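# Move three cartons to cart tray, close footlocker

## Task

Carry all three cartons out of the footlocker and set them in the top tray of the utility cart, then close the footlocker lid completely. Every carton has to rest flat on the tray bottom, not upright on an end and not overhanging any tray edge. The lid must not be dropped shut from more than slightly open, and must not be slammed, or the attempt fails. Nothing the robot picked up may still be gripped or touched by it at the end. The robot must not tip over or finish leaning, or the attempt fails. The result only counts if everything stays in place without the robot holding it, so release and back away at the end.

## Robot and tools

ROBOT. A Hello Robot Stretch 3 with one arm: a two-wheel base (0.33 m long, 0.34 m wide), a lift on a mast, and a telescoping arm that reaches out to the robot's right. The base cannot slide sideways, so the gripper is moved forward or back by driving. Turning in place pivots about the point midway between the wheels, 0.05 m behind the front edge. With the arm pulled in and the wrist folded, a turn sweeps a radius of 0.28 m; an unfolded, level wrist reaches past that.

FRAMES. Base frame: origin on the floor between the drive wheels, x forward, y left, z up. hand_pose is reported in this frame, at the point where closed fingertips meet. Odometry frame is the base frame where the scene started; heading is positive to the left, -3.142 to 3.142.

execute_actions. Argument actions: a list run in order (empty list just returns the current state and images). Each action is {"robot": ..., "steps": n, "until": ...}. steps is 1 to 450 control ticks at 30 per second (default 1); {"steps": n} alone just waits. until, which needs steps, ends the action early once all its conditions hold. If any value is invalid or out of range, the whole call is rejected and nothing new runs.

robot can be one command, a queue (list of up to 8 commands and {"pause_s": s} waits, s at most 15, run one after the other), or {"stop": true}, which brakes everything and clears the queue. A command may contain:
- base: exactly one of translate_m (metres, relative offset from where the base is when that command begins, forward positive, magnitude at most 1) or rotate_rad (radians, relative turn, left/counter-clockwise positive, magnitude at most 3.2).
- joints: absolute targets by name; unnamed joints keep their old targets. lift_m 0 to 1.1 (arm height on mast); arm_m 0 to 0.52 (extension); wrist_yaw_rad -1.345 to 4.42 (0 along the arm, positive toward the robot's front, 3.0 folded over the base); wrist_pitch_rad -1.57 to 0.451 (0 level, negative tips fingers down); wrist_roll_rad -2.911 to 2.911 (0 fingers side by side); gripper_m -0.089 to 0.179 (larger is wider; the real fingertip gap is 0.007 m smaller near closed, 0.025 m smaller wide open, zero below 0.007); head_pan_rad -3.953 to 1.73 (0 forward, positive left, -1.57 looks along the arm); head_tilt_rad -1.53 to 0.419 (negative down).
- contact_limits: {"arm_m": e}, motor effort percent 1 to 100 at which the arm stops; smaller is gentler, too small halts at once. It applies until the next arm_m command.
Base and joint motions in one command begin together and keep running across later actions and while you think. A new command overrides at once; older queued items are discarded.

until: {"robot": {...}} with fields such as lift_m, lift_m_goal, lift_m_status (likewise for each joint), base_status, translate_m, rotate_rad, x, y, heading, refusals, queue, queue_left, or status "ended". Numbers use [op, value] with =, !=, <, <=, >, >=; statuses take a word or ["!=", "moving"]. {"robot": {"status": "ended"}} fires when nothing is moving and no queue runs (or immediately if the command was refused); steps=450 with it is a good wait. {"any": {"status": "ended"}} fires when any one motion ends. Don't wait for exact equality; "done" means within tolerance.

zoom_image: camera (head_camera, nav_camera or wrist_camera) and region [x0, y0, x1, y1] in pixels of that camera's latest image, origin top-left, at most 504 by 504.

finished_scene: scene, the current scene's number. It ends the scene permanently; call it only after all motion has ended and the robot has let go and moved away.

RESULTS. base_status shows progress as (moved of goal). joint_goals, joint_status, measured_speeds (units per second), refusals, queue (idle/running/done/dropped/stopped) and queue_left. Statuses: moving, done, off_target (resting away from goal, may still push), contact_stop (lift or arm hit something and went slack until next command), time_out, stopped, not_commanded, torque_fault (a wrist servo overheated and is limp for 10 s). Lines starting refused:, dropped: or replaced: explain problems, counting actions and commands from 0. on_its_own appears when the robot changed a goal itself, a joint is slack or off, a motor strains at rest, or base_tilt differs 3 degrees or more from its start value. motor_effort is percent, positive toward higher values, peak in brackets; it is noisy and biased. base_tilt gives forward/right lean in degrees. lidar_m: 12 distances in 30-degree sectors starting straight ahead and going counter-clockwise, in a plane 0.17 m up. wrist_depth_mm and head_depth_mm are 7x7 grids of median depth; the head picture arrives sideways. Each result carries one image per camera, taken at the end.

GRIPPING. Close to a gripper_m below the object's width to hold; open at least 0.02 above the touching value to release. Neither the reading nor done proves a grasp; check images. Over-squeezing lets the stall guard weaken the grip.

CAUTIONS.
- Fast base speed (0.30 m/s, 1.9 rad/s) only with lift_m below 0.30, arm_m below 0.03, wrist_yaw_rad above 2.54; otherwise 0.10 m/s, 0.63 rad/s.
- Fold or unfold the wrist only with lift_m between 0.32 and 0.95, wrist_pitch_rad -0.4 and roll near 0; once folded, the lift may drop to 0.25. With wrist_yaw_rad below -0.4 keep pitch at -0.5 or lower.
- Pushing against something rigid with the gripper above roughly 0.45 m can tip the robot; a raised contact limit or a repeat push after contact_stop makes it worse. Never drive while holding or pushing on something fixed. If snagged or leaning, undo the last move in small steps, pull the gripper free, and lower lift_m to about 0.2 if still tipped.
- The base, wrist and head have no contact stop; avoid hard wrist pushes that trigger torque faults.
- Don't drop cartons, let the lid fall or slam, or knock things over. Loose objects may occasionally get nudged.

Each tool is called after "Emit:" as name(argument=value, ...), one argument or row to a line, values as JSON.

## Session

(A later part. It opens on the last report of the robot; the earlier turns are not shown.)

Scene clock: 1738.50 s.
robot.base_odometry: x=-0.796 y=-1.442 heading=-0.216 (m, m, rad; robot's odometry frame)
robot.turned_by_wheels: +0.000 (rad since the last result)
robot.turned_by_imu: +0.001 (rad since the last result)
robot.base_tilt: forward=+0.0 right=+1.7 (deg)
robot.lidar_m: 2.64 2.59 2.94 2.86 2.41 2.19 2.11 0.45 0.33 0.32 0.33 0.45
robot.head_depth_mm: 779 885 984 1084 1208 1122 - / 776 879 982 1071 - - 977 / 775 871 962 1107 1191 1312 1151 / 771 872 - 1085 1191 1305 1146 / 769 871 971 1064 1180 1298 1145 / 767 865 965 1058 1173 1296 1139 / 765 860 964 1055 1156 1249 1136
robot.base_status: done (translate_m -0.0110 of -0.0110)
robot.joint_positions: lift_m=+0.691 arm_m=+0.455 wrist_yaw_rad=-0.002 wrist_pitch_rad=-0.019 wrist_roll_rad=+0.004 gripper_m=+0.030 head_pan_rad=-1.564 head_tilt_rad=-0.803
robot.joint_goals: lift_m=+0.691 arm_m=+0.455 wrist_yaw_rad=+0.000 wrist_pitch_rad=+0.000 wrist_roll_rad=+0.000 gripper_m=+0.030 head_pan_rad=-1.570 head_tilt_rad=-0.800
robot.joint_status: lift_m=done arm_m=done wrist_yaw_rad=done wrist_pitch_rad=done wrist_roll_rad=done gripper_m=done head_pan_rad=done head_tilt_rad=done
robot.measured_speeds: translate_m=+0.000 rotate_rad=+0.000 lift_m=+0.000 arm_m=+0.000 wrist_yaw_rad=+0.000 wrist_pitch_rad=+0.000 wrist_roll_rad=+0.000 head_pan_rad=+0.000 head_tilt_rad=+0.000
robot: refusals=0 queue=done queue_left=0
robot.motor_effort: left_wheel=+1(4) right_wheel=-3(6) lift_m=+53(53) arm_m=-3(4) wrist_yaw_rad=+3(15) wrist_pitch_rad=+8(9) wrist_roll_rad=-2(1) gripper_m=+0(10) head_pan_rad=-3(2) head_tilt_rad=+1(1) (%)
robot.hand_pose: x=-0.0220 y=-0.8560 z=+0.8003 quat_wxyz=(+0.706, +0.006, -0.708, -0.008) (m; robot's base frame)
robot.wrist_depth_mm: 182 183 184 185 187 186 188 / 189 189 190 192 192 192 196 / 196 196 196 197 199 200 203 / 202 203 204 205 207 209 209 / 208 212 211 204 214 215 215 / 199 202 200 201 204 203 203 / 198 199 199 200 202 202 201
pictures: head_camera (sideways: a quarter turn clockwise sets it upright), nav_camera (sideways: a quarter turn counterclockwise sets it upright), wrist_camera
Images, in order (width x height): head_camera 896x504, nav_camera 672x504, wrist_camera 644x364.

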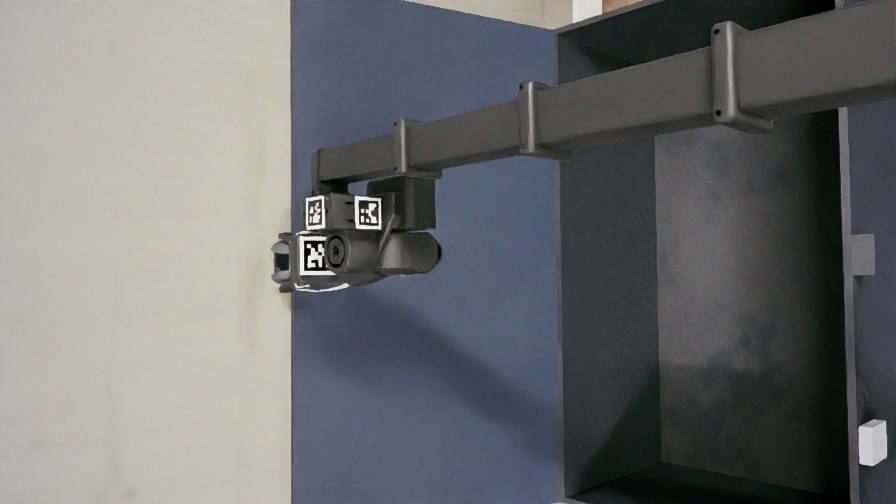

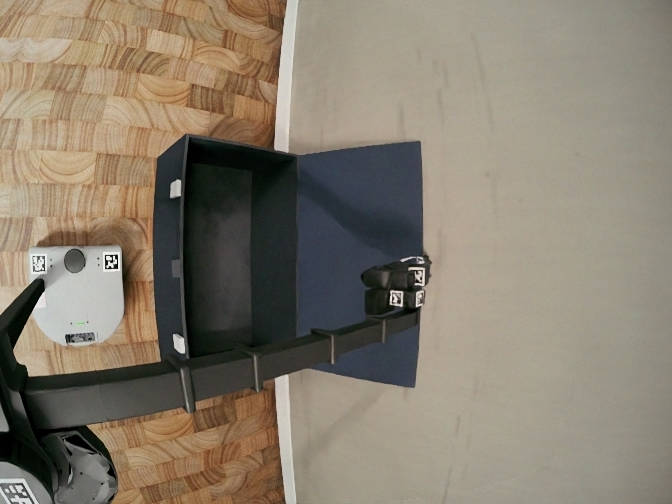

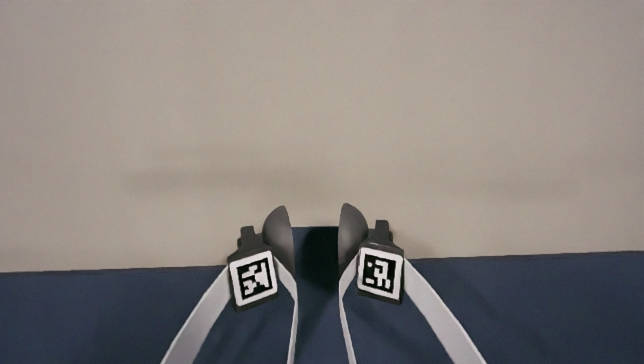

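Emit:
execute_actions(
  actions=[
    {"robot":[{"joints":{"arm_m":0.40}},{"joints":{"wrist_roll_rad":1.57,"wrist_pitch_rad":-0.53,"lift_m":0.76,"gripper_m":0.179}}],"steps":200,"until":{"robot":{"status":"ended"}}},
    {"robot":{"joints":{"arm_m":0.52},"contact_limits":{"arm_m":9}},"steps":90,"until":{"robot":{"status":"ended"}}},
  ],
)

Scene clock: 1799.40 s.
robot.base_odometry: x=-0.796 y=-1.442 heading=-0.217 (m, m, rad; robot's odometry frame)
robot.turned_by_wheels: +0.000 (rad since the last result)
robot.turned_by_imu: +0.001 (rad since the last result)
robot.base_tilt: forward=-0.1 right=+1.6 (deg)
robot.lidar_m: 2.64 2.60 2.93 2.85 2.42 2.19 2.12 0.45 0.33 0.32 0.33 0.45
robot.head_depth_mm: 780 884 984 1086 1333 - - / 779 882 973 - 1244 1291 1150 / 774 859 1003 1075 1196 1310 1149 / 771 866 998 1074 1186 1306 1146 / 773 871 970 1070 1178 1307 1145 / 768 867 968 1060 1170 1300 1147 / 764 867 961 1057 1157 1248 1138
robot.base_status: done (translate_m -0.0110 of -0.0110)
robot.joint_positions: lift_m=+0.760 arm_m=+0.496 wrist_yaw_rad=+0.000 wrist_pitch_rad=-0.540 wrist_roll_rad=+1.568 gripper_m=+0.179 head_pan_rad=-1.564 head_tilt_rad=-0.802
robot.joint_goals: lift_m=+0.760 arm_m=+0.496 wrist_yaw_rad=+0.000 wrist_pitch_rad=-0.530 wrist_roll_rad=+1.570 gripper_m=+0.179 head_pan_rad=-1.570 head_tilt_rad=-0.800
robot.joint_status: lift_m=done arm_m=contact_stop wrist_yaw_rad=done wrist_pitch_rad=done wrist_roll_rad=done gripper_m=done head_pan_rad=done head_tilt_rad=done
robot.measured_speeds: translate_m=+0.000 rotate_rad=+0.003 lift_m=+0.001 arm_m=-0.010 wrist_yaw_rad=+0.000 wrist_pitch_rad=+0.048 wrist_roll_rad=+0.000 head_pan_rad=+0.000 head_tilt_rad=+0.000
robot: refusals=0 queue=dropped queue_left=0
robot.on_its_own: arm_m is slack since a contact_stop, until your next command for it (your +0.520 is given up)
robot.motor_effort: left_wheel=+0(1) right_wheel=+1(3) lift_m=+46(58) arm_m=+6(8) wrist_yaw_rad=+0(3) wrist_pitch_rad=+3(8) wrist_roll_rad=+1(2) gripper_m=+0(84) head_pan_rad=-3(3) head_tilt_rad=+2(1) (%)
robot.contact_limits: arm_m 9 (drawing in: default 20, maximum 32; extending or still: default 26, maximum 43)
robot.hand_pose: x=-0.0216 y=-0.8480 z=+0.7458 quat_wxyz=(+0.002, +0.000, -0.964, -0.267) (m; robot's base frame)
robot.wrist_depth_mm: 139 154 169 178 196 215 241 / 142 157 175 183 202 224 254 / 146 161 179 190 210 233 264 / 148 165 184 197 217 242 277 / 151 172 185 203 225 244 288 / - 179 196 210 236 256 312 / - 181 203 218 244 278 316
pictures: head_camera (sideways: a quarter turn clockwise sets it upright), nav_camera (sideways: a quarter turn counterclockwise sets it upright), wrist_camera
Images, in order (width x height): head_camera 896x504, nav_camera 672x504, wrist_camera 644x364.

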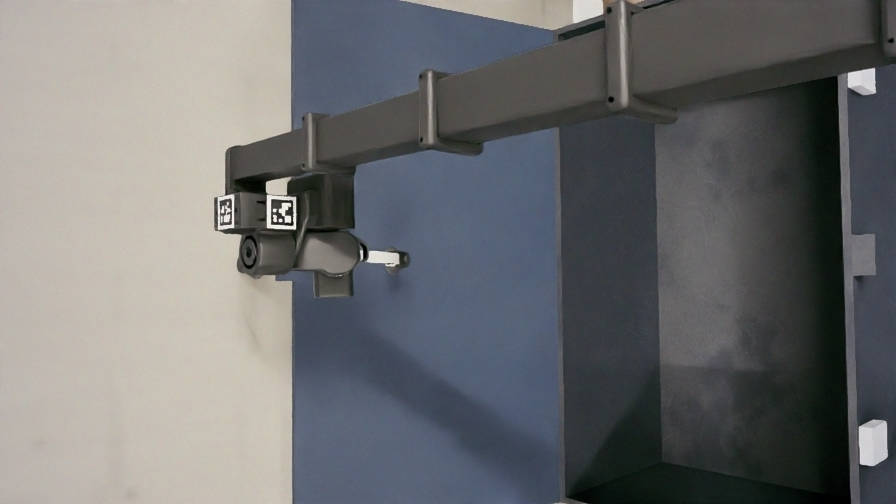

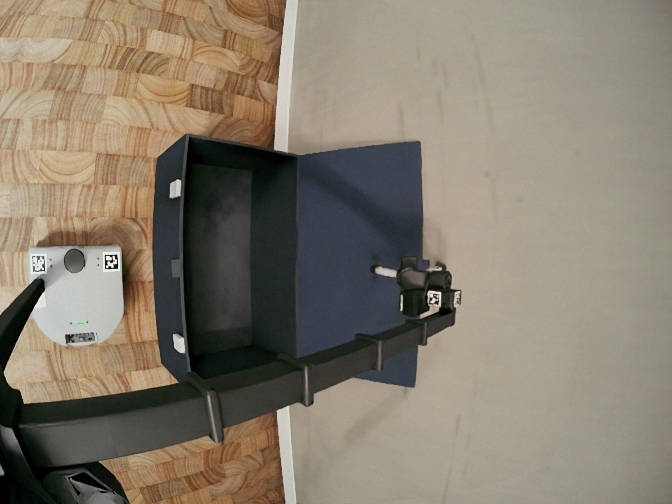

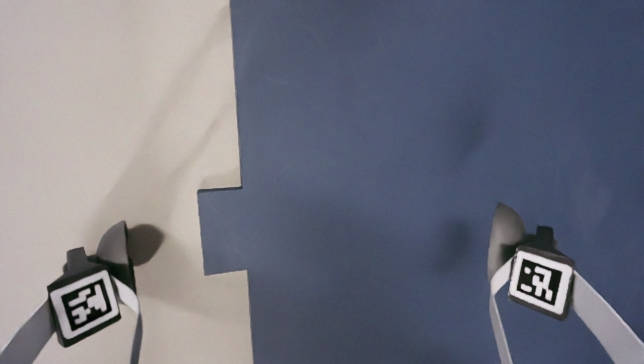

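Emit:
execute_actions(
  actions=[
    {"robot":{"joints":{"arm_m":0.492,"lift_m":0.722}},"steps":60,"until":{"robot":{"status":"ended"}}},
  ],
)

Scene clock: 1805.90 s.
robot.base_odometry: x=-0.796 y=-1.442 heading=-0.216 (m, m, rad; robot's odometry frame)
robot.turned_by_wheels: +0.000 (rad since the last result)
robot.turned_by_imu: +0.000 (rad since the last result)
robot.base_tilt: forward=-0.1 right=+1.5 (deg)
robot.lidar_m: 2.64 2.59 2.93 2.85 2.42 2.18 2.11 0.45 0.33 0.32 0.33 0.45
robot.head_depth_mm: 782 882 988 1082 1181 - - / 779 880 969 - - 1288 1149 / 778 877 - 1076 1199 1307 1149 / 772 874 - 1069 1191 1310 1149 / 770 871 970 1069 1180 1308 1148 / 771 867 974 1060 1173 1304 1146 / 767 867 965 1055 1154 1247 1135
robot.base_status: done (translate_m -0.0110 of -0.0110)
robot.joint_positions: lift_m=+0.738 arm_m=+0.491 wrist_yaw_rad=+0.001 wrist_pitch_rad=-0.481 wrist_roll_rad=+1.568 gripper_m=+0.179 head_pan_rad=-1.564 head_tilt_rad=-0.802
robot.joint_goals: lift_m=+0.738 arm_m=+0.492 wrist_yaw_rad=+0.000 wrist_pitch_rad=-0.530 wrist_roll_rad=+1.570 gripper_m=+0.179 head_pan_rad=-1.570 head_tilt_rad=-0.800
robot.joint_status: lift_m=contact_stop arm_m=done wrist_yaw_rad=done wrist_pitch_rad=done wrist_roll_rad=done gripper_m=done head_pan_rad=done head_tilt_rad=done
robot.measured_speeds: translate_m=+0.000 rotate_rad=+0.000 lift_m=+0.000 arm_m=+0.000 wrist_yaw_rad=+0.000 wrist_pitch_rad=+0.000 wrist_roll_rad=+0.000 head_pan_rad=+0.000 head_tilt_rad=+0.000
robot: refusals=0 queue=dropped queue_left=0
robot.on_its_own: lift_m is slack since a contact_stop, until your next command for it (your +0.722 is given up)
robot.motor_effort: left_wheel=+0(2) right_wheel=-1(1) lift_m=+40(51) arm_m=+7(5) wrist_yaw_rad=-1(2) wrist_pitch_rad=-20(24) wrist_roll_rad=+0(1) gripper_m=-1(1) head_pan_rad=-2(3) head_tilt_rad=+2(0) (%)
robot.hand_pose: x=-0.0212 y=-0.8521 z=+0.7368 quat_wxyz=(+0.002, +0.001, -0.971, -0.239) (m; robot's base frame)
robot.wrist_depth_mm: 141 154 165 172 184 200 218 / 144 158 169 177 190 206 226 / 147 162 176 182 198 214 234 / 151 165 179 190 206 222 246 / 154 172 183 196 213 227 256 / - 180 195 202 221 237 276 / - 180 201 210 231 252 278
pictures: head_camera (sideways: a quarter turn clockwise sets it upright), nav_camera (sideways: a quarter turn counterclockwise sets it upright), wrist_camera
Images, in order (width x height): head_camera 896x504, nav_camera 672x504, wrist_camera 644x364.

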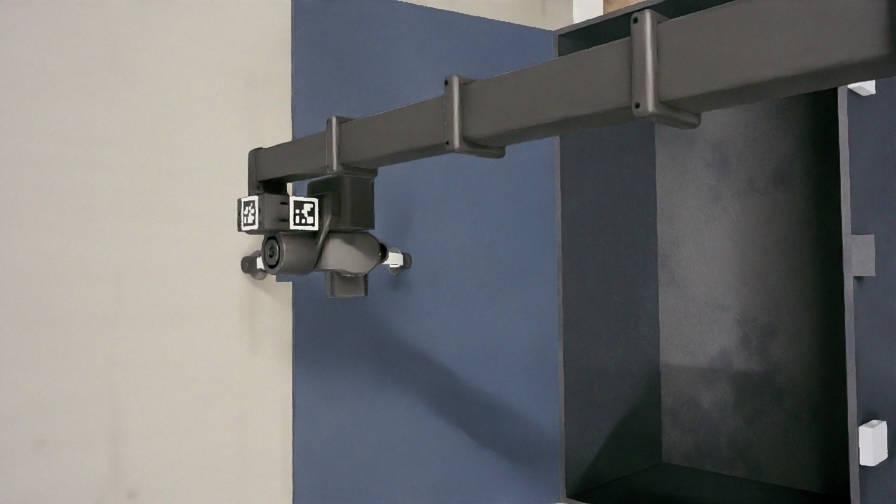

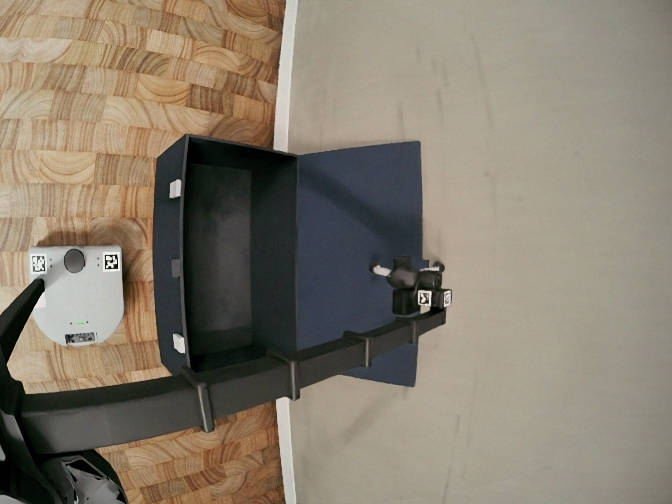

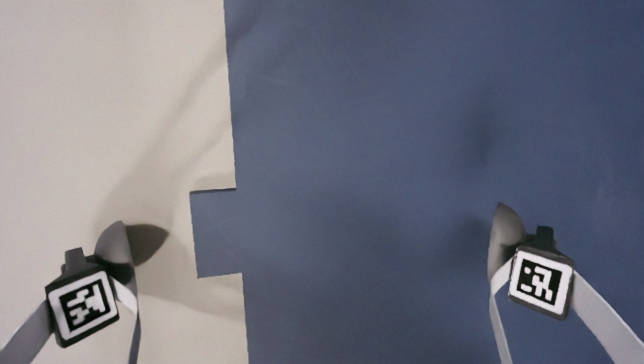

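Emit:
execute_actions(
  actions=[
    {"robot":{"joints":{"arm_m":0.482,"lift_m":0.745}},"steps":30,"until":{"robot":{"status":"ended"}}},
    {"robot":{"joints":{"lift_m":0.72}},"steps":60,"until":{"robot":{"status":"ended"}}},
  ],
)

Scene clock: 1811.37 s.
robot.base_odometry: x=-0.796 y=-1.442 heading=-0.216 (m, m, rad; robot's odometry frame)
robot.turned_by_wheels: +0.000 (rad since the last result)
robot.turned_by_imu: +0.001 (rad since the last result)
robot.base_tilt: forward=+0.0 right=+1.6 (deg)
robot.lidar_m: 2.64 2.60 2.92 2.86 2.41 2.19 2.11 0.45 0.33 0.32 0.33 0.45
robot.head_depth_mm: 782 881 987 1082 1178 1061 - / 776 879 974 1061 - 1279 1065 / 772 872 - 1088 1195 1304 1152 / 771 872 950 1086 1188 1309 1147 / 767 868 968 1064 1179 1302 1142 / 767 864 966 1057 1172 1298 1139 / 766 863 961 1055 1150 1253 1142
robot.base_status: done (translate_m -0.0110 of -0.0110)
robot.joint_positions: lift_m=+0.720 arm_m=+0.482 wrist_yaw_rad=+0.001 wrist_pitch_rad=-0.541 wrist_roll_rad=+1.568 gripper_m=+0.179 head_pan_rad=-1.564 head_tilt_rad=-0.802
robot.joint_goals: lift_m=+0.720 arm_m=+0.482 wrist_yaw_rad=+0.000 wrist_pitch_rad=-0.530 wrist_roll_rad=+1.570 gripper_m=+0.179 head_pan_rad=-1.570 head_tilt_rad=-0.800
robot.joint_status: lift_m=done arm_m=done wrist_yaw_rad=done wrist_pitch_rad=done wrist_roll_rad=done gripper_m=done head_pan_rad=done head_tilt_rad=done
robot.measured_speeds: translate_m=+0.000 rotate_rad=+0.000 lift_m=+0.000 arm_m=+0.000 wrist_yaw_rad=+0.000 wrist_pitch_rad=+0.000 wrist_roll_rad=+0.000 head_pan_rad=+0.000 head_tilt_rad=+0.000
robot: refusals=0 queue=done queue_left=0
robot.motor_effort: left_wheel=+0(2) right_wheel=-2(6) lift_m=+26(52) arm_m=-3(6) wrist_yaw_rad=-1(2) wrist_pitch_rad=+4(20) wrist_roll_rad=+0(0) gripper_m=+0(1) head_pan_rad=-2(2) head_tilt_rad=+0(0) (%)
robot.hand_pose: x=-0.0212 y=-0.8344 z=+0.7064 quat_wxyz=(+0.002, +0.001, -0.964, -0.268) (m; robot's base frame)
robot.wrist_depth_mm: 149 157 165 181 196 218 245 / 152 162 170 185 203 226 253 / 154 166 174 191 210 234 267 / 159 171 180 199 219 245 278 / 162 173 186 205 226 247 291 / - 183 191 212 236 259 317 / - 187 197 221 244 277 317
pictures: head_camera (sideways: a quarter turn clockwise sets it upright), nav_camera (sideways: a quarter turn counterclockwise sets it upright), wrist_camera
Images, in order (width x height): head_camera 896x504, nav_camera 672x504, wrist_camera 644x364.

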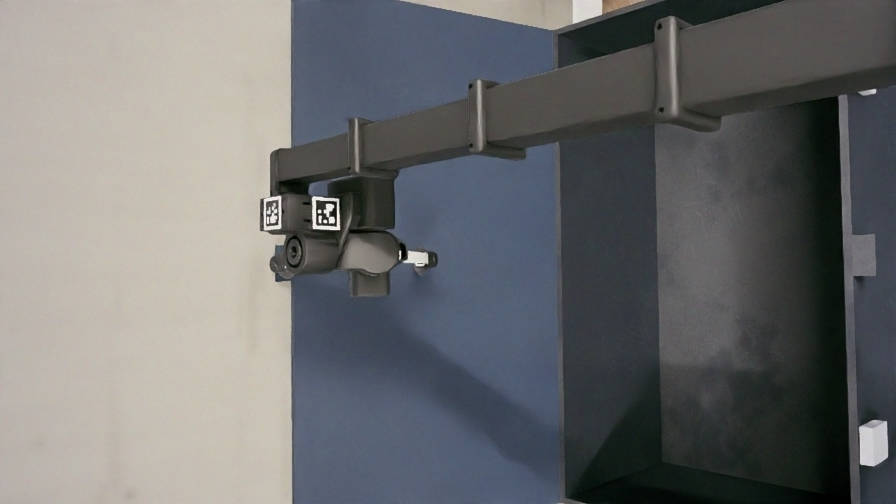

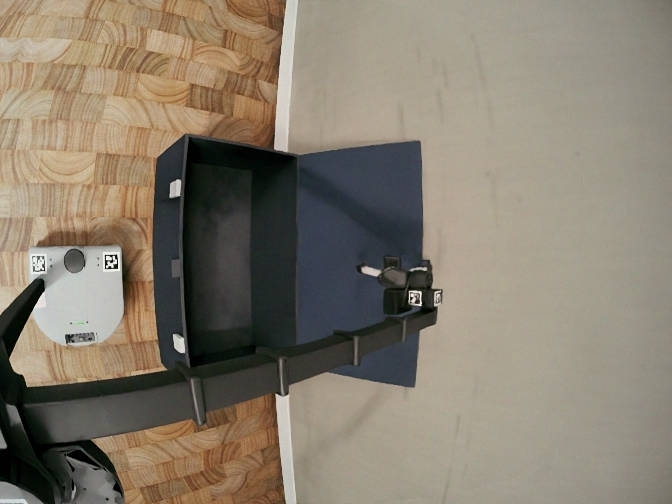

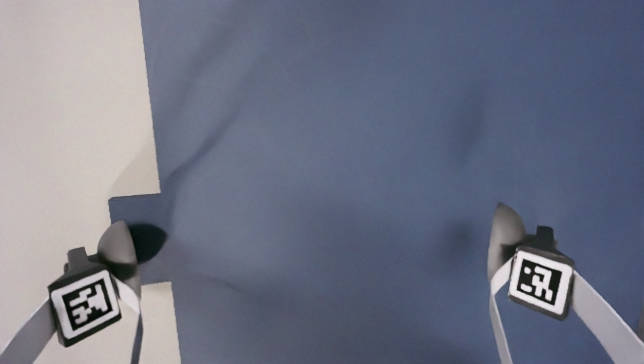

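Emit:
execute_actions(
  actions=[
    {"robot":{"joints":{"lift_m":0.738}},"steps":30,"until":{"robot":{"status":"ended"}}},
    {"robot":{"joints":{"arm_m":0.493},"contact_limits":{"arm_m":9}},"steps":40,"until":{"robot":{"status":"ended"}}},
    {"robot":{"joints":{"wrist_pitch_rad":-0.60}},"steps":40,"until":{"robot":{"status":"ended"}}},
  ],
)

Scene clock: 1828.23 s.
robot.base_odometry: x=-0.796 y=-1.442 heading=-0.216 (m, m, rad; robot's odometry frame)
robot.turned_by_wheels: +0.000 (rad since the last result)
robot.turned_by_imu: +0.001 (rad since the last result)
robot.base_tilt: forward=+0.0 right=+1.7 (deg)
robot.lidar_m: 2.64 2.60 2.94 2.86 2.42 2.19 2.11 0.45 0.33 0.32 0.33 0.45
robot.head_depth_mm: 781 883 985 1081 1182 - - / 775 880 968 - - 1291 1156 / 774 878 - 1073 1199 1302 1151 / 771 872 - 1077 1187 1306 1141 / 769 869 969 1064 1179 1304 1148 / 767 866 964 1057 1170 1299 1147 / 764 865 962 1052 1157 1248 1139
robot.base_status: done (translate_m -0.0110 of -0.0110)
robot.joint_positions: lift_m=+0.738 arm_m=+0.493 wrist_yaw_rad=+0.001 wrist_pitch_rad=-0.594 wrist_roll_rad=+1.568 gripper_m=+0.179 head_pan_rad=-1.564 head_tilt_rad=-0.802
robot.joint_goals: lift_m=+0.738 arm_m=+0.493 wrist_yaw_rad=+0.000 wrist_pitch_rad=-0.600 wrist_roll_rad=+1.570 gripper_m=+0.179 head_pan_rad=-1.570 head_tilt_rad=-0.800
robot.joint_status: lift_m=done arm_m=done wrist_yaw_rad=done wrist_pitch_rad=done wrist_roll_rad=done gripper_m=done head_pan_rad=done head_tilt_rad=done
robot.measured_speeds: translate_m=+0.000 rotate_rad=+0.000 lift_m=+0.000 arm_m=+0.000 wrist_yaw_rad=+0.000 wrist_pitch_rad=+0.000 wrist_roll_rad=+0.000 head_pan_rad=+0.000 head_tilt_rad=+0.000
robot: refusals=0 queue=done queue_left=0
robot.motor_effort: left_wheel=+0(0) right_wheel=-2(2) lift_m=+51(57) arm_m=+3(6) wrist_yaw_rad=-2(2) wrist_pitch_rad=-3(4) wrist_roll_rad=+1(1) gripper_m=+0(0) head_pan_rad=-2(2) head_tilt_rad=+1(1) (%)
robot.contact_limits: arm_m 9 (drawing in: default 20, maximum 32; extending or still: default 26, maximum 43)
robot.hand_pose: x=-0.0212 y=-0.8364 z=+0.7128 quat_wxyz=(+0.002, +0.001, -0.956, -0.293) (m; robot's base frame)
robot.wrist_depth_mm: 143 155 163 181 201 228 262 / 146 158 167 187 209 236 277 / 149 164 174 192 216 246 286 / 152 168 179 198 222 256 304 / 154 168 184 204 233 257 319 / - 176 190 212 240 270 346 / - 187 196 220 252 295 347
pictures: head_camera (sideways: a quarter turn clockwise sets it upright), nav_camera (sideways: a quarter turn counterclockwise sets it upright), wrist_camera
Images, in order (width x height): head_camera 896x504, nav_camera 672x504, wrist_camera 644x364.

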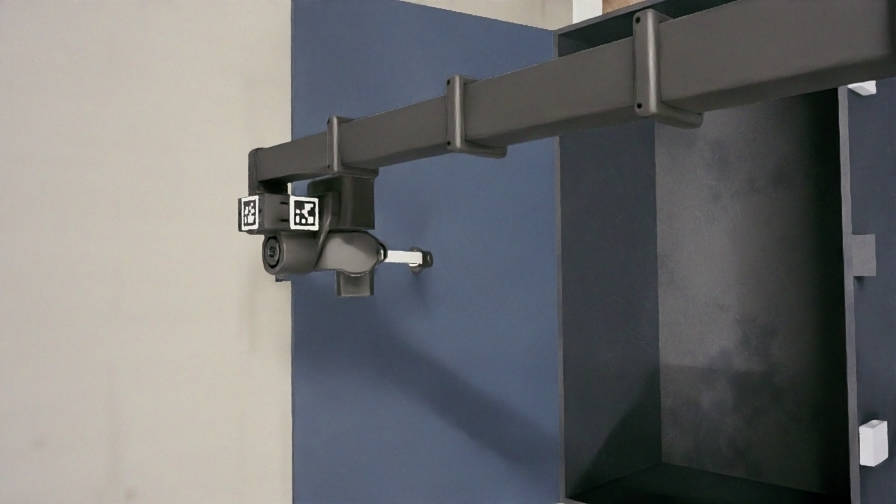

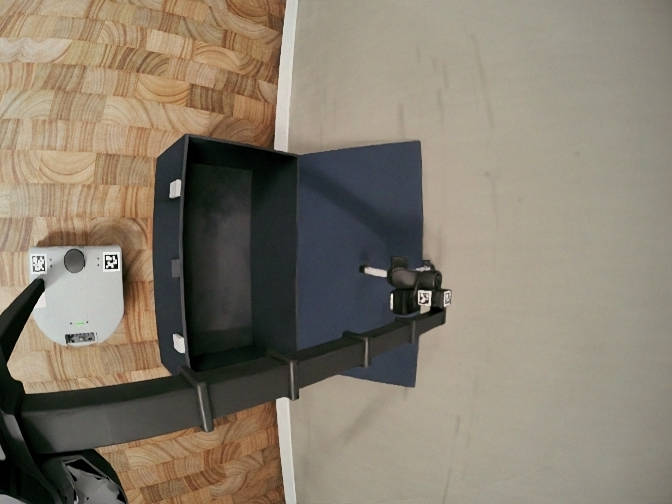

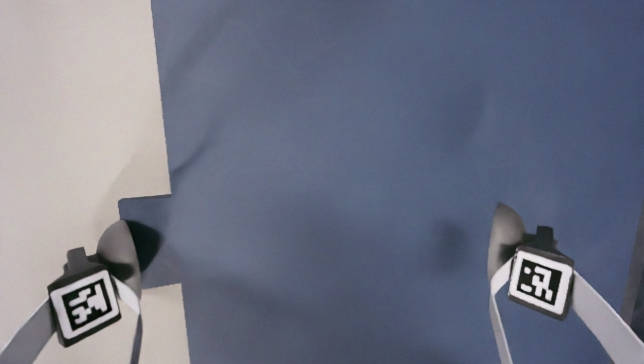

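Emit:
execute_actions(
  actions=[
    {"robot":{"joints":{"arm_m":0.36}},"steps":40,"until":{"robot":{"status":"ended"}}},
    {"robot":{"base":{"translate_m":-0.57},"joints":{"wrist_roll_rad":0,"wrist_pitch_rad":0,"wrist_yaw_rad":0.9,"lift_m":0.45,"head_pan_rad":-1.35,"head_tilt_rad":-0.75}},"steps":300,"until":{"robot":{"status":"ended"}}},
    {"robot":{"joints":{"arm_m":0.49},"contact_limits":{"arm_m":10}},"steps":90,"until":{"robot":{"status":"ended"}}},
  ],
)

Scene clock: 1864.87 s.
robot.base_odometry: x=-1.353 y=-1.320 heading=-0.216 (m, m, rad; robot's odometry frame)
robot.turned_by_wheels: +0.000 (rad since the last result)
robot.turned_by_imu: +0.004 (rad since the last result)
robot.base_tilt: forward=-0.1 right=+1.6 (deg)
robot.lidar_m: 3.20 3.08 2.96 2.05 2.19 1.60 1.55 1.27 0.93 0.59 0.35 0.45
robot.head_depth_mm: 737 820 925 1061 1242 1366 1194 / 746 838 944 1087 1364 1361 1186 / 760 850 964 1108 1378 1363 1192 / 774 867 982 1089 1344 1331 1191 / 784 882 990 1070 1175 1306 1119 / 798 895 1010 1089 1193 1331 1164 / 811 914 1025 1118 1224 1336 1166
robot.base_status: done (translate_m -0.5700 of -0.5700)
robot.joint_positions: lift_m=+0.450 arm_m=+0.490 wrist_yaw_rad=+0.898 wrist_pitch_rad=-0.021 wrist_roll_rad=+0.006 gripper_m=+0.179 head_pan_rad=-1.357 head_tilt_rad=-0.754
robot.joint_goals: lift_m=+0.450 arm_m=+0.490 wrist_yaw_rad=+0.900 wrist_pitch_rad=+0.000 wrist_roll_rad=+0.000 gripper_m=+0.179 head_pan_rad=-1.350 head_tilt_rad=-0.750
robot.joint_status: lift_m=done arm_m=done wrist_yaw_rad=done wrist_pitch_rad=done wrist_roll_rad=done gripper_m=done head_pan_rad=done head_tilt_rad=done
robot.measured_speeds: translate_m=+0.000 rotate_rad=+0.000 lift_m=+0.000 arm_m=+0.000 wrist_yaw_rad=+0.000 wrist_pitch_rad=+0.000 wrist_roll_rad=+0.000 head_pan_rad=+0.000 head_tilt_rad=+0.000
robot: refusals=0 queue=done queue_left=0
robot.motor_effort: left_wheel=+0(4) right_wheel=-2(8) lift_m=+27(54) arm_m=+3(6) wrist_yaw_rad=+1(1) wrist_pitch_rad=+8(8) wrist_roll_rad=-2(4) gripper_m=+0(0) head_pan_rad=+3(21) head_tilt_rad=+2(5) (%)
robot.contact_limits: arm_m 10 (drawing in: default 20, maximum 32; extending or still: default 26, maximum 43)
robot.hand_pose: x=+0.1786 y=-0.7939 z=+0.5597 quat_wxyz=(+0.639, +0.315, -0.635, +0.299) (m; robot's base frame)
robot.wrist_depth_mm: - 787 374 238 176 178 149 / - 887 357 233 179 183 153 / - 710 343 226 176 188 155 / - 665 330 221 178 191 159 / - 557 319 216 181 210 162 / 700 463 307 211 230 218 160 / 740 517 297 204 245 206 176
pictures: head_camera (sideways: a quarter turn clockwise sets it upright), nav_camera (sideways: a quarter turn counterclockwise sets it upright), wrist_camera
Images, in order (width x height): head_camera 896x504, nav_camera 672x504, wrist_camera 644x364.

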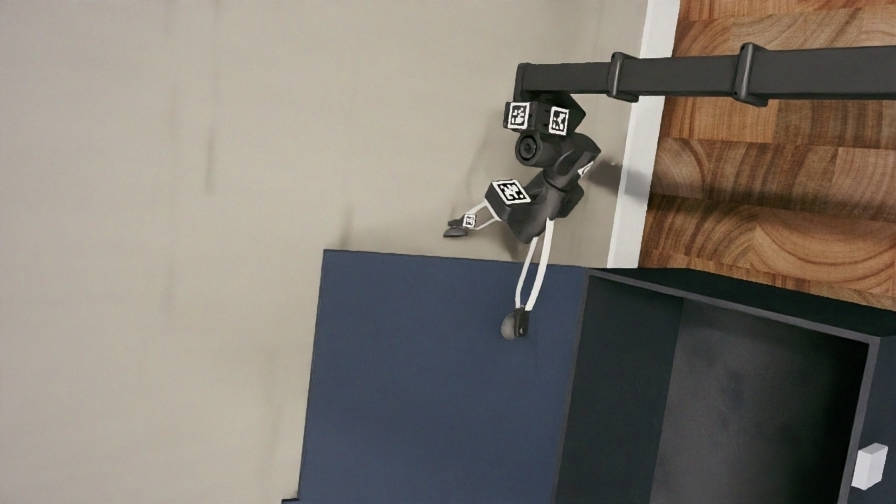

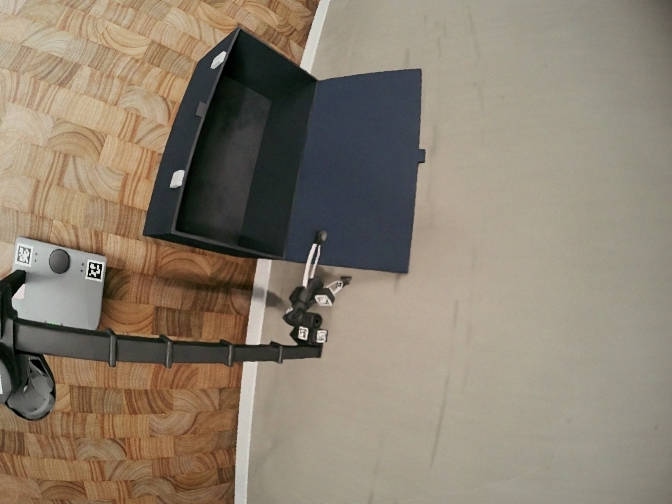

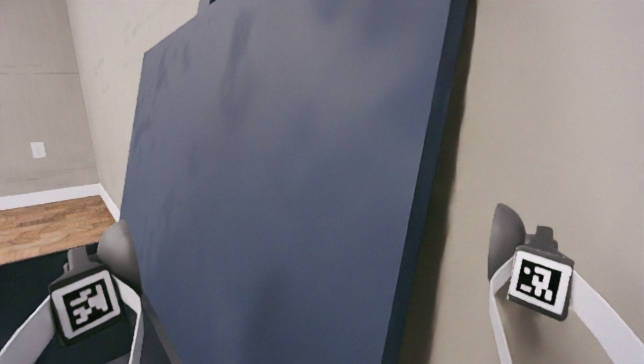

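Emit:
execute_actions(
  actions=[
    {"robot":{"joints":{"arm_m":0.518,"wrist_yaw_rad":1.1},"contact_limits":{"arm_m":12}},"steps":90,"until":{"robot":{"status":"ended"}}},
    {"robot":{"base":{"translate_m":0.02}},"steps":90,"until":{"robot":{"status":"ended"}}},
  ],
)

Scene clock: 1877.57 s.
robot.base_odometry: x=-1.333 y=-1.324 heading=-0.217 (m, m, rad; robot's odometry frame)
robot.turned_by_wheels: -0.001 (rad since the last result)
robot.turned_by_imu: +0.000 (rad since the last result)
robot.base_tilt: forward=+0.0 right=+1.7 (deg)
robot.lidar_m: 3.17 3.06 2.97 2.05 2.19 1.63 1.57 1.27 0.93 0.51 0.34 0.45
robot.head_depth_mm: 736 822 930 1056 1239 1369 1194 / 748 836 944 1078 1317 1366 1193 / 760 853 963 1097 1365 1365 1191 / 774 862 980 1075 1290 1312 1184 / 784 879 989 1073 1177 1311 1125 / 798 897 1005 1094 1190 1335 1165 / 811 916 1020 1113 1229 1329 1170
robot.base_status: done (translate_m +0.0200 of +0.0200)
robot.joint_positions: lift_m=+0.450 arm_m=+0.518 wrist_yaw_rad=+1.065 wrist_pitch_rad=-0.028 wrist_roll_rad=+0.006 gripper_m=+0.179 head_pan_rad=-1.357 head_tilt_rad=-0.754
robot.joint_goals: lift_m=+0.450 arm_m=+0.518 wrist_yaw_rad=+1.100 wrist_pitch_rad=+0.000 wrist_roll_rad=+0.000 gripper_m=+0.179 head_pan_rad=-1.350 head_tilt_rad=-0.750
robot.joint_status: lift_m=done arm_m=done wrist_yaw_rad=done wrist_pitch_rad=done wrist_roll_rad=done gripper_m=done head_pan_rad=done head_tilt_rad=done
robot.measured_speeds: translate_m=+0.000 rotate_rad=+0.000 lift_m=+0.000 arm_m=+0.000 wrist_yaw_rad=+0.000 wrist_pitch_rad=+0.000 wrist_roll_rad=+0.000 head_pan_rad=+0.000 head_tilt_rad=+0.000
robot: refusals=0 queue=done queue_left=0
robot.on_its_own: right_wheel is at rest, and its effort (+19) is outside its rest range (-18 to +18); wrist_yaw_rad is at rest, and its effort (+40) is outside its rest range (-12 to +12)
robot.motor_effort: left_wheel=-11(17) right_wheel=+19(32) lift_m=+28(28) arm_m=+1(3) wrist_yaw_rad=+40(53) wrist_pitch_rad=+12(12) wrist_roll_rad=-2(2) gripper_m=+0(0) head_pan_rad=+3(3) head_tilt_rad=+1(1) (%)
robot.contact_limits: arm_m 12 (drawing in: default 20, maximum 32; extending or still: default 26, maximum 43)
robot.hand_pose: x=+0.2021 y=-0.7867 z=+0.5578 quat_wxyz=(+0.613, +0.369, -0.605, +0.349) (m; robot's base frame)
robot.wrist_depth_mm: - - 556 270 178 132 138 / - - 525 259 174 130 144 / - - 480 249 168 129 151 / - - 453 242 165 131 154 / - 829 417 231 161 132 155 / 692 812 396 225 157 134 152 / 709 788 373 217 153 185 170
pictures: head_camera (sideways: a quarter turn clockwise sets it upright), nav_camera (sideways: a quarter turn counterclockwise sets it upright), wrist_camera
Images, in order (width x height): head_camera 896x504, nav_camera 672x504, wrist_camera 644x364.

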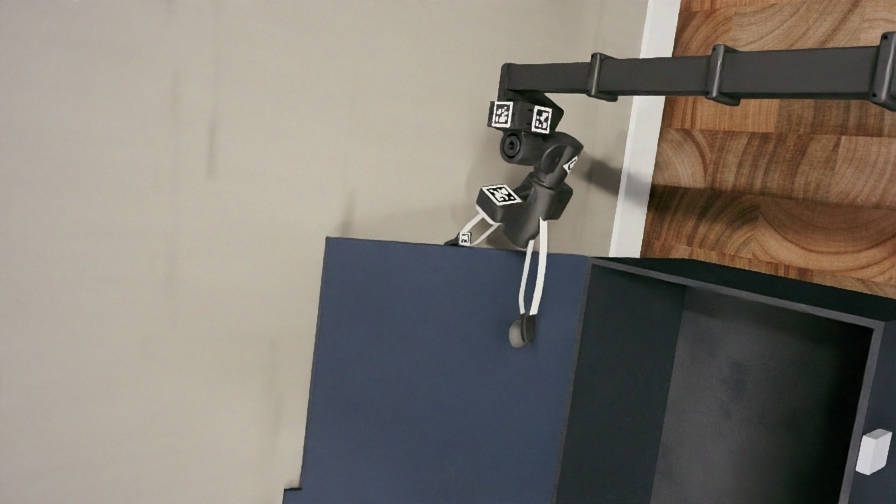

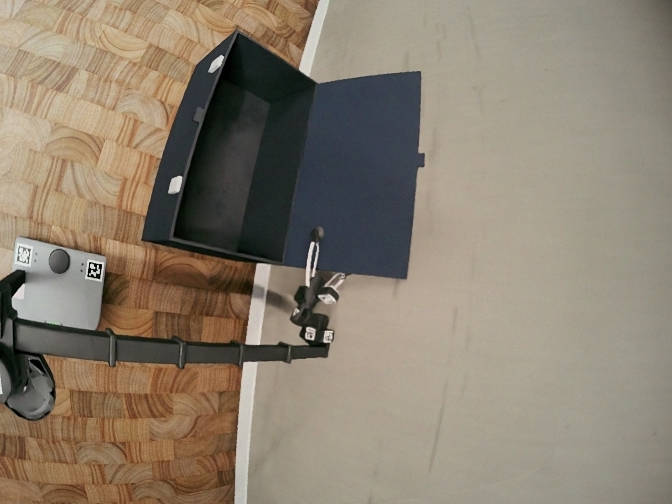

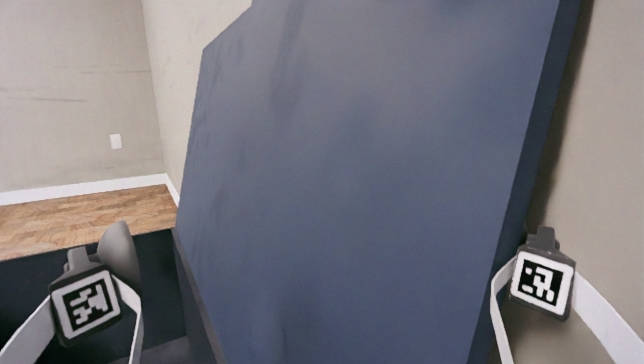

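Emit:
execute_actions(
  actions=[
    {"robot":{"base":{"translate_m":-0.006},"joints":{"arm_m":0.49}},"steps":50,"until":{"robot":{"status":"ended"}}},
  ],
)

Scene clock: 1884.43 s.
robot.base_odometry: x=-1.339 y=-1.323 heading=-0.216 (m, m, rad; robot's odometry frame)
robot.turned_by_wheels: +0.001 (rad since the last result)
robot.turned_by_imu: +0.002 (rad since the last result)
robot.base_tilt: forward=-0.1 right=+1.7 (deg)
robot.lidar_m: 3.18 3.09 2.96 2.05 2.20 1.62 1.56 1.27 0.93 0.53 0.35 0.45
robot.head_depth_mm: 738 823 928 1061 1246 1360 1198 / 748 834 941 1088 1358 1379 1193 / 760 850 963 1111 1389 1365 1191 / 770 864 956 1052 1268 1310 1192 / 785 881 970 1035 1180 1306 1126 / 797 900 982 1062 1193 1338 1165 / 812 917 998 1081 1223 1327 1162
robot.base_status: done (translate_m -0.0060 of -0.0060)
robot.joint_positions: lift_m=+0.450 arm_m=+0.490 wrist_yaw_rad=+1.041 wrist_pitch_rad=-0.013 wrist_roll_rad=+0.003 gripper_m=+0.179 head_pan_rad=-1.357 head_tilt_rad=-0.754
robot.joint_goals: lift_m=+0.450 arm_m=+0.490 wrist_yaw_rad=+1.048 wrist_pitch_rad=+0.000 wrist_roll_rad=+0.000 gripper_m=+0.179 head_pan_rad=-1.350 head_tilt_rad=-0.750
robot.joint_status: lift_m=done arm_m=done wrist_yaw_rad=done wrist_pitch_rad=done wrist_roll_rad=done gripper_m=done head_pan_rad=done head_tilt_rad=done
robot.measured_speeds: translate_m=+0.000 rotate_rad=+0.000 lift_m=+0.000 arm_m=+0.000 wrist_yaw_rad=+0.000 wrist_pitch_rad=+0.000 wrist_roll_rad=+0.000 head_pan_rad=+0.000 head_tilt_rad=+0.000
robot: refusals=0 queue=done queue_left=0
robot.on_its_own: wrist_yaw_rad is held at +1.048, not at your +1.100, by its stall guard, which is not easing now
robot.motor_effort: left_wheel=+0(10) right_wheel=-2(20) lift_m=+28(28) arm_m=-4(5) wrist_yaw_rad=+8(39) wrist_pitch_rad=+5(12) wrist_roll_rad=-1(2) gripper_m=-1(1) head_pan_rad=+3(3) head_tilt_rad=+1(1) (%)
robot.hand_pose: x=+0.1995 y=-0.7647 z=+0.5617 quat_wxyz=(+0.615, +0.356, -0.612, +0.347) (m; robot's base frame)
robot.wrist_depth_mm: - - 456 244 163 128 164 / - - 446 238 163 132 168 / - - 441 236 162 134 169 / - - 436 235 161 137 173 / - - 433 235 161 137 175 / 695 811 426 233 160 138 171 / 739 821 422 233 159 217 189
pictures: head_camera (sideways: a quarter turn clockwise sets it upright), nav_camera (sideways: a quarter turn counterclockwise sets it upright), wrist_camera
Images, in order (width x height): head_camera 896x504, nav_camera 672x504, wrist_camera 644x364.

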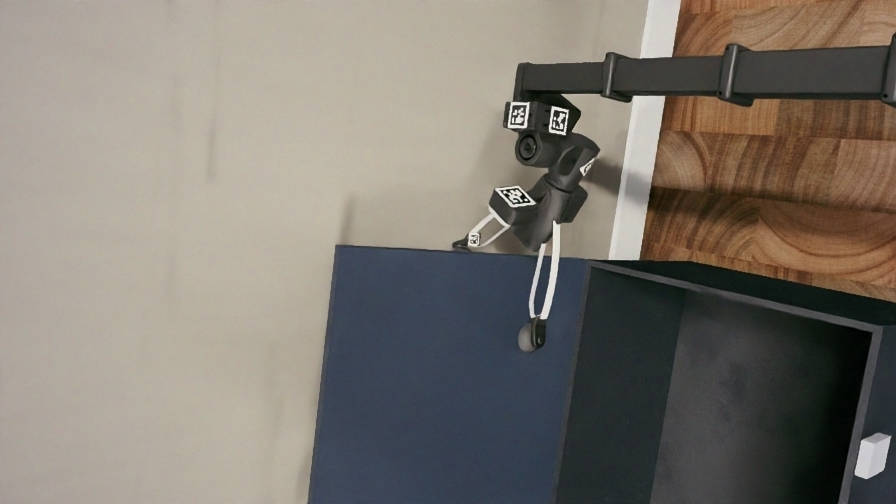

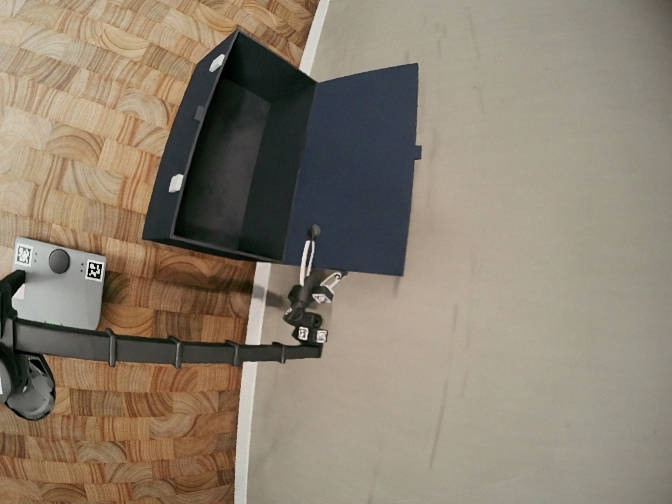

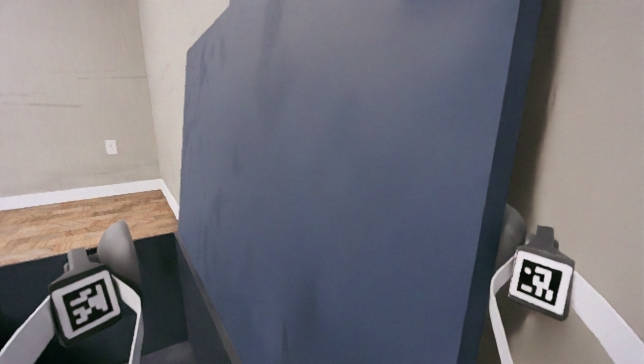

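Emit:
execute_actions(
  actions=[
    {"robot":{"joints":{"lift_m":0.52,"wrist_yaw_rad":1.05}},"steps":60,"until":{"robot":{"status":"ended"}}},
  ],
)

Scene clock: 1898.07 s.
robot.base_odometry: x=-1.339 y=-1.323 heading=-0.216 (m, m, rad; robot's odometry frame)
robot.turned_by_wheels: +0.000 (rad since the last result)
robot.turned_by_imu: +0.001 (rad since the last result)
robot.base_tilt: forward=+0.0 right=+1.7 (deg)
robot.lidar_m: 3.18 3.07 2.97 2.05 2.20 1.62 1.56 1.27 0.93 0.53 0.35 0.45
robot.head_depth_mm: 737 820 927 1058 1237 1362 1206 / 749 834 945 1063 1316 1364 1193 / 760 848 962 1091 1345 1362 1185 / 772 864 955 1025 1293 1308 1186 / 784 880 959 1020 1173 1309 1125 / 798 897 975 1050 1194 1327 1163 / 811 916 992 1074 1228 1325 1166
robot.base_status: done (translate_m -0.0060 of -0.0060)
robot.joint_positions: lift_m=+0.520 arm_m=+0.490 wrist_yaw_rad=+1.041 wrist_pitch_rad=-0.028 wrist_roll_rad=+0.003 gripper_m=+0.179 head_pan_rad=-1.357 head_tilt_rad=-0.754
robot.joint_goals: lift_m=+0.520 arm_m=+0.490 wrist_yaw_rad=+1.050 wrist_pitch_rad=+0.000 wrist_roll_rad=+0.000 gripper_m=+0.179 head_pan_rad=-1.350 head_tilt_rad=-0.750
robot.joint_status: lift_m=done arm_m=done wrist_yaw_rad=done wrist_pitch_rad=done wrist_roll_rad=done gripper_m=done head_pan_rad=done head_tilt_rad=done
robot.measured_speeds: translate_m=+0.000 rotate_rad=+0.000 lift_m=+0.000 arm_m=+0.000 wrist_yaw_rad=+0.000 wrist_pitch_rad=+0.000 wrist_roll_rad=+0.000 head_pan_rad=+0.000 head_tilt_rad=+0.000
robot: refusals=0 queue=done queue_left=0
robot.motor_effort: left_wheel=+0(0) right_wheel=-2(2) lift_m=+53(58) arm_m=-4(5) wrist_yaw_rad=+10(7) wrist_pitch_rad=+11(12) wrist_roll_rad=-1(1) gripper_m=-1(0) head_pan_rad=+3(3) head_tilt_rad=+1(2) (%)
robot.hand_pose: x=+0.1991 y=-0.7644 z=+0.6270 quat_wxyz=(+0.618, +0.361, -0.609, +0.342) (m; robot's base frame)
robot.wrist_depth_mm: - - 593 228 157 125 165 / - - 427 233 159 129 166 / - - 430 231 158 134 171 / - - 434 236 159 135 173 / - - 450 236 160 135 177 / - 827 454 237 162 138 172 / 729 841 464 239 162 216 191
pictures: head_camera (sideways: a quarter turn clockwise sets it upright), nav_camera (sideways: a quarter turn counterclockwise sets it upright), wrist_camera
Images, in order (width x height): head_camera 896x504, nav_camera 672x504, wrist_camera 644x364.

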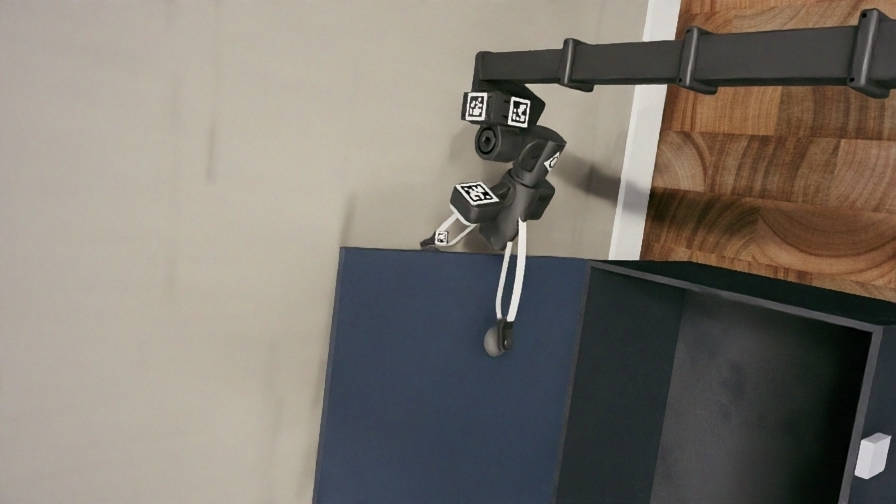

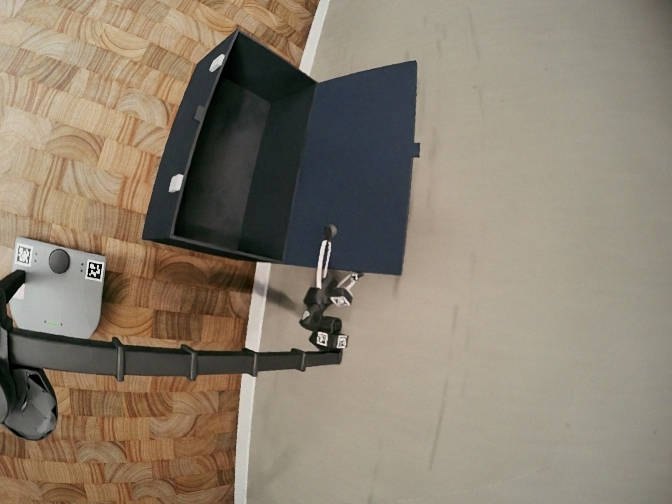

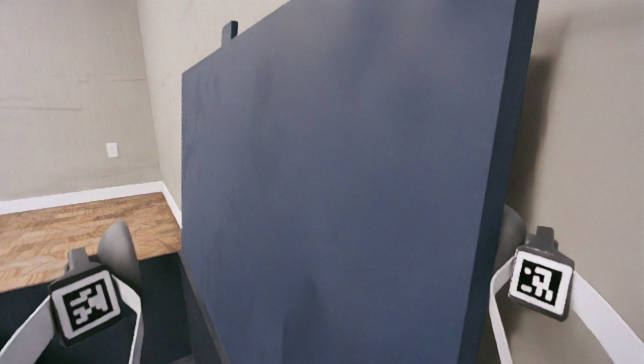

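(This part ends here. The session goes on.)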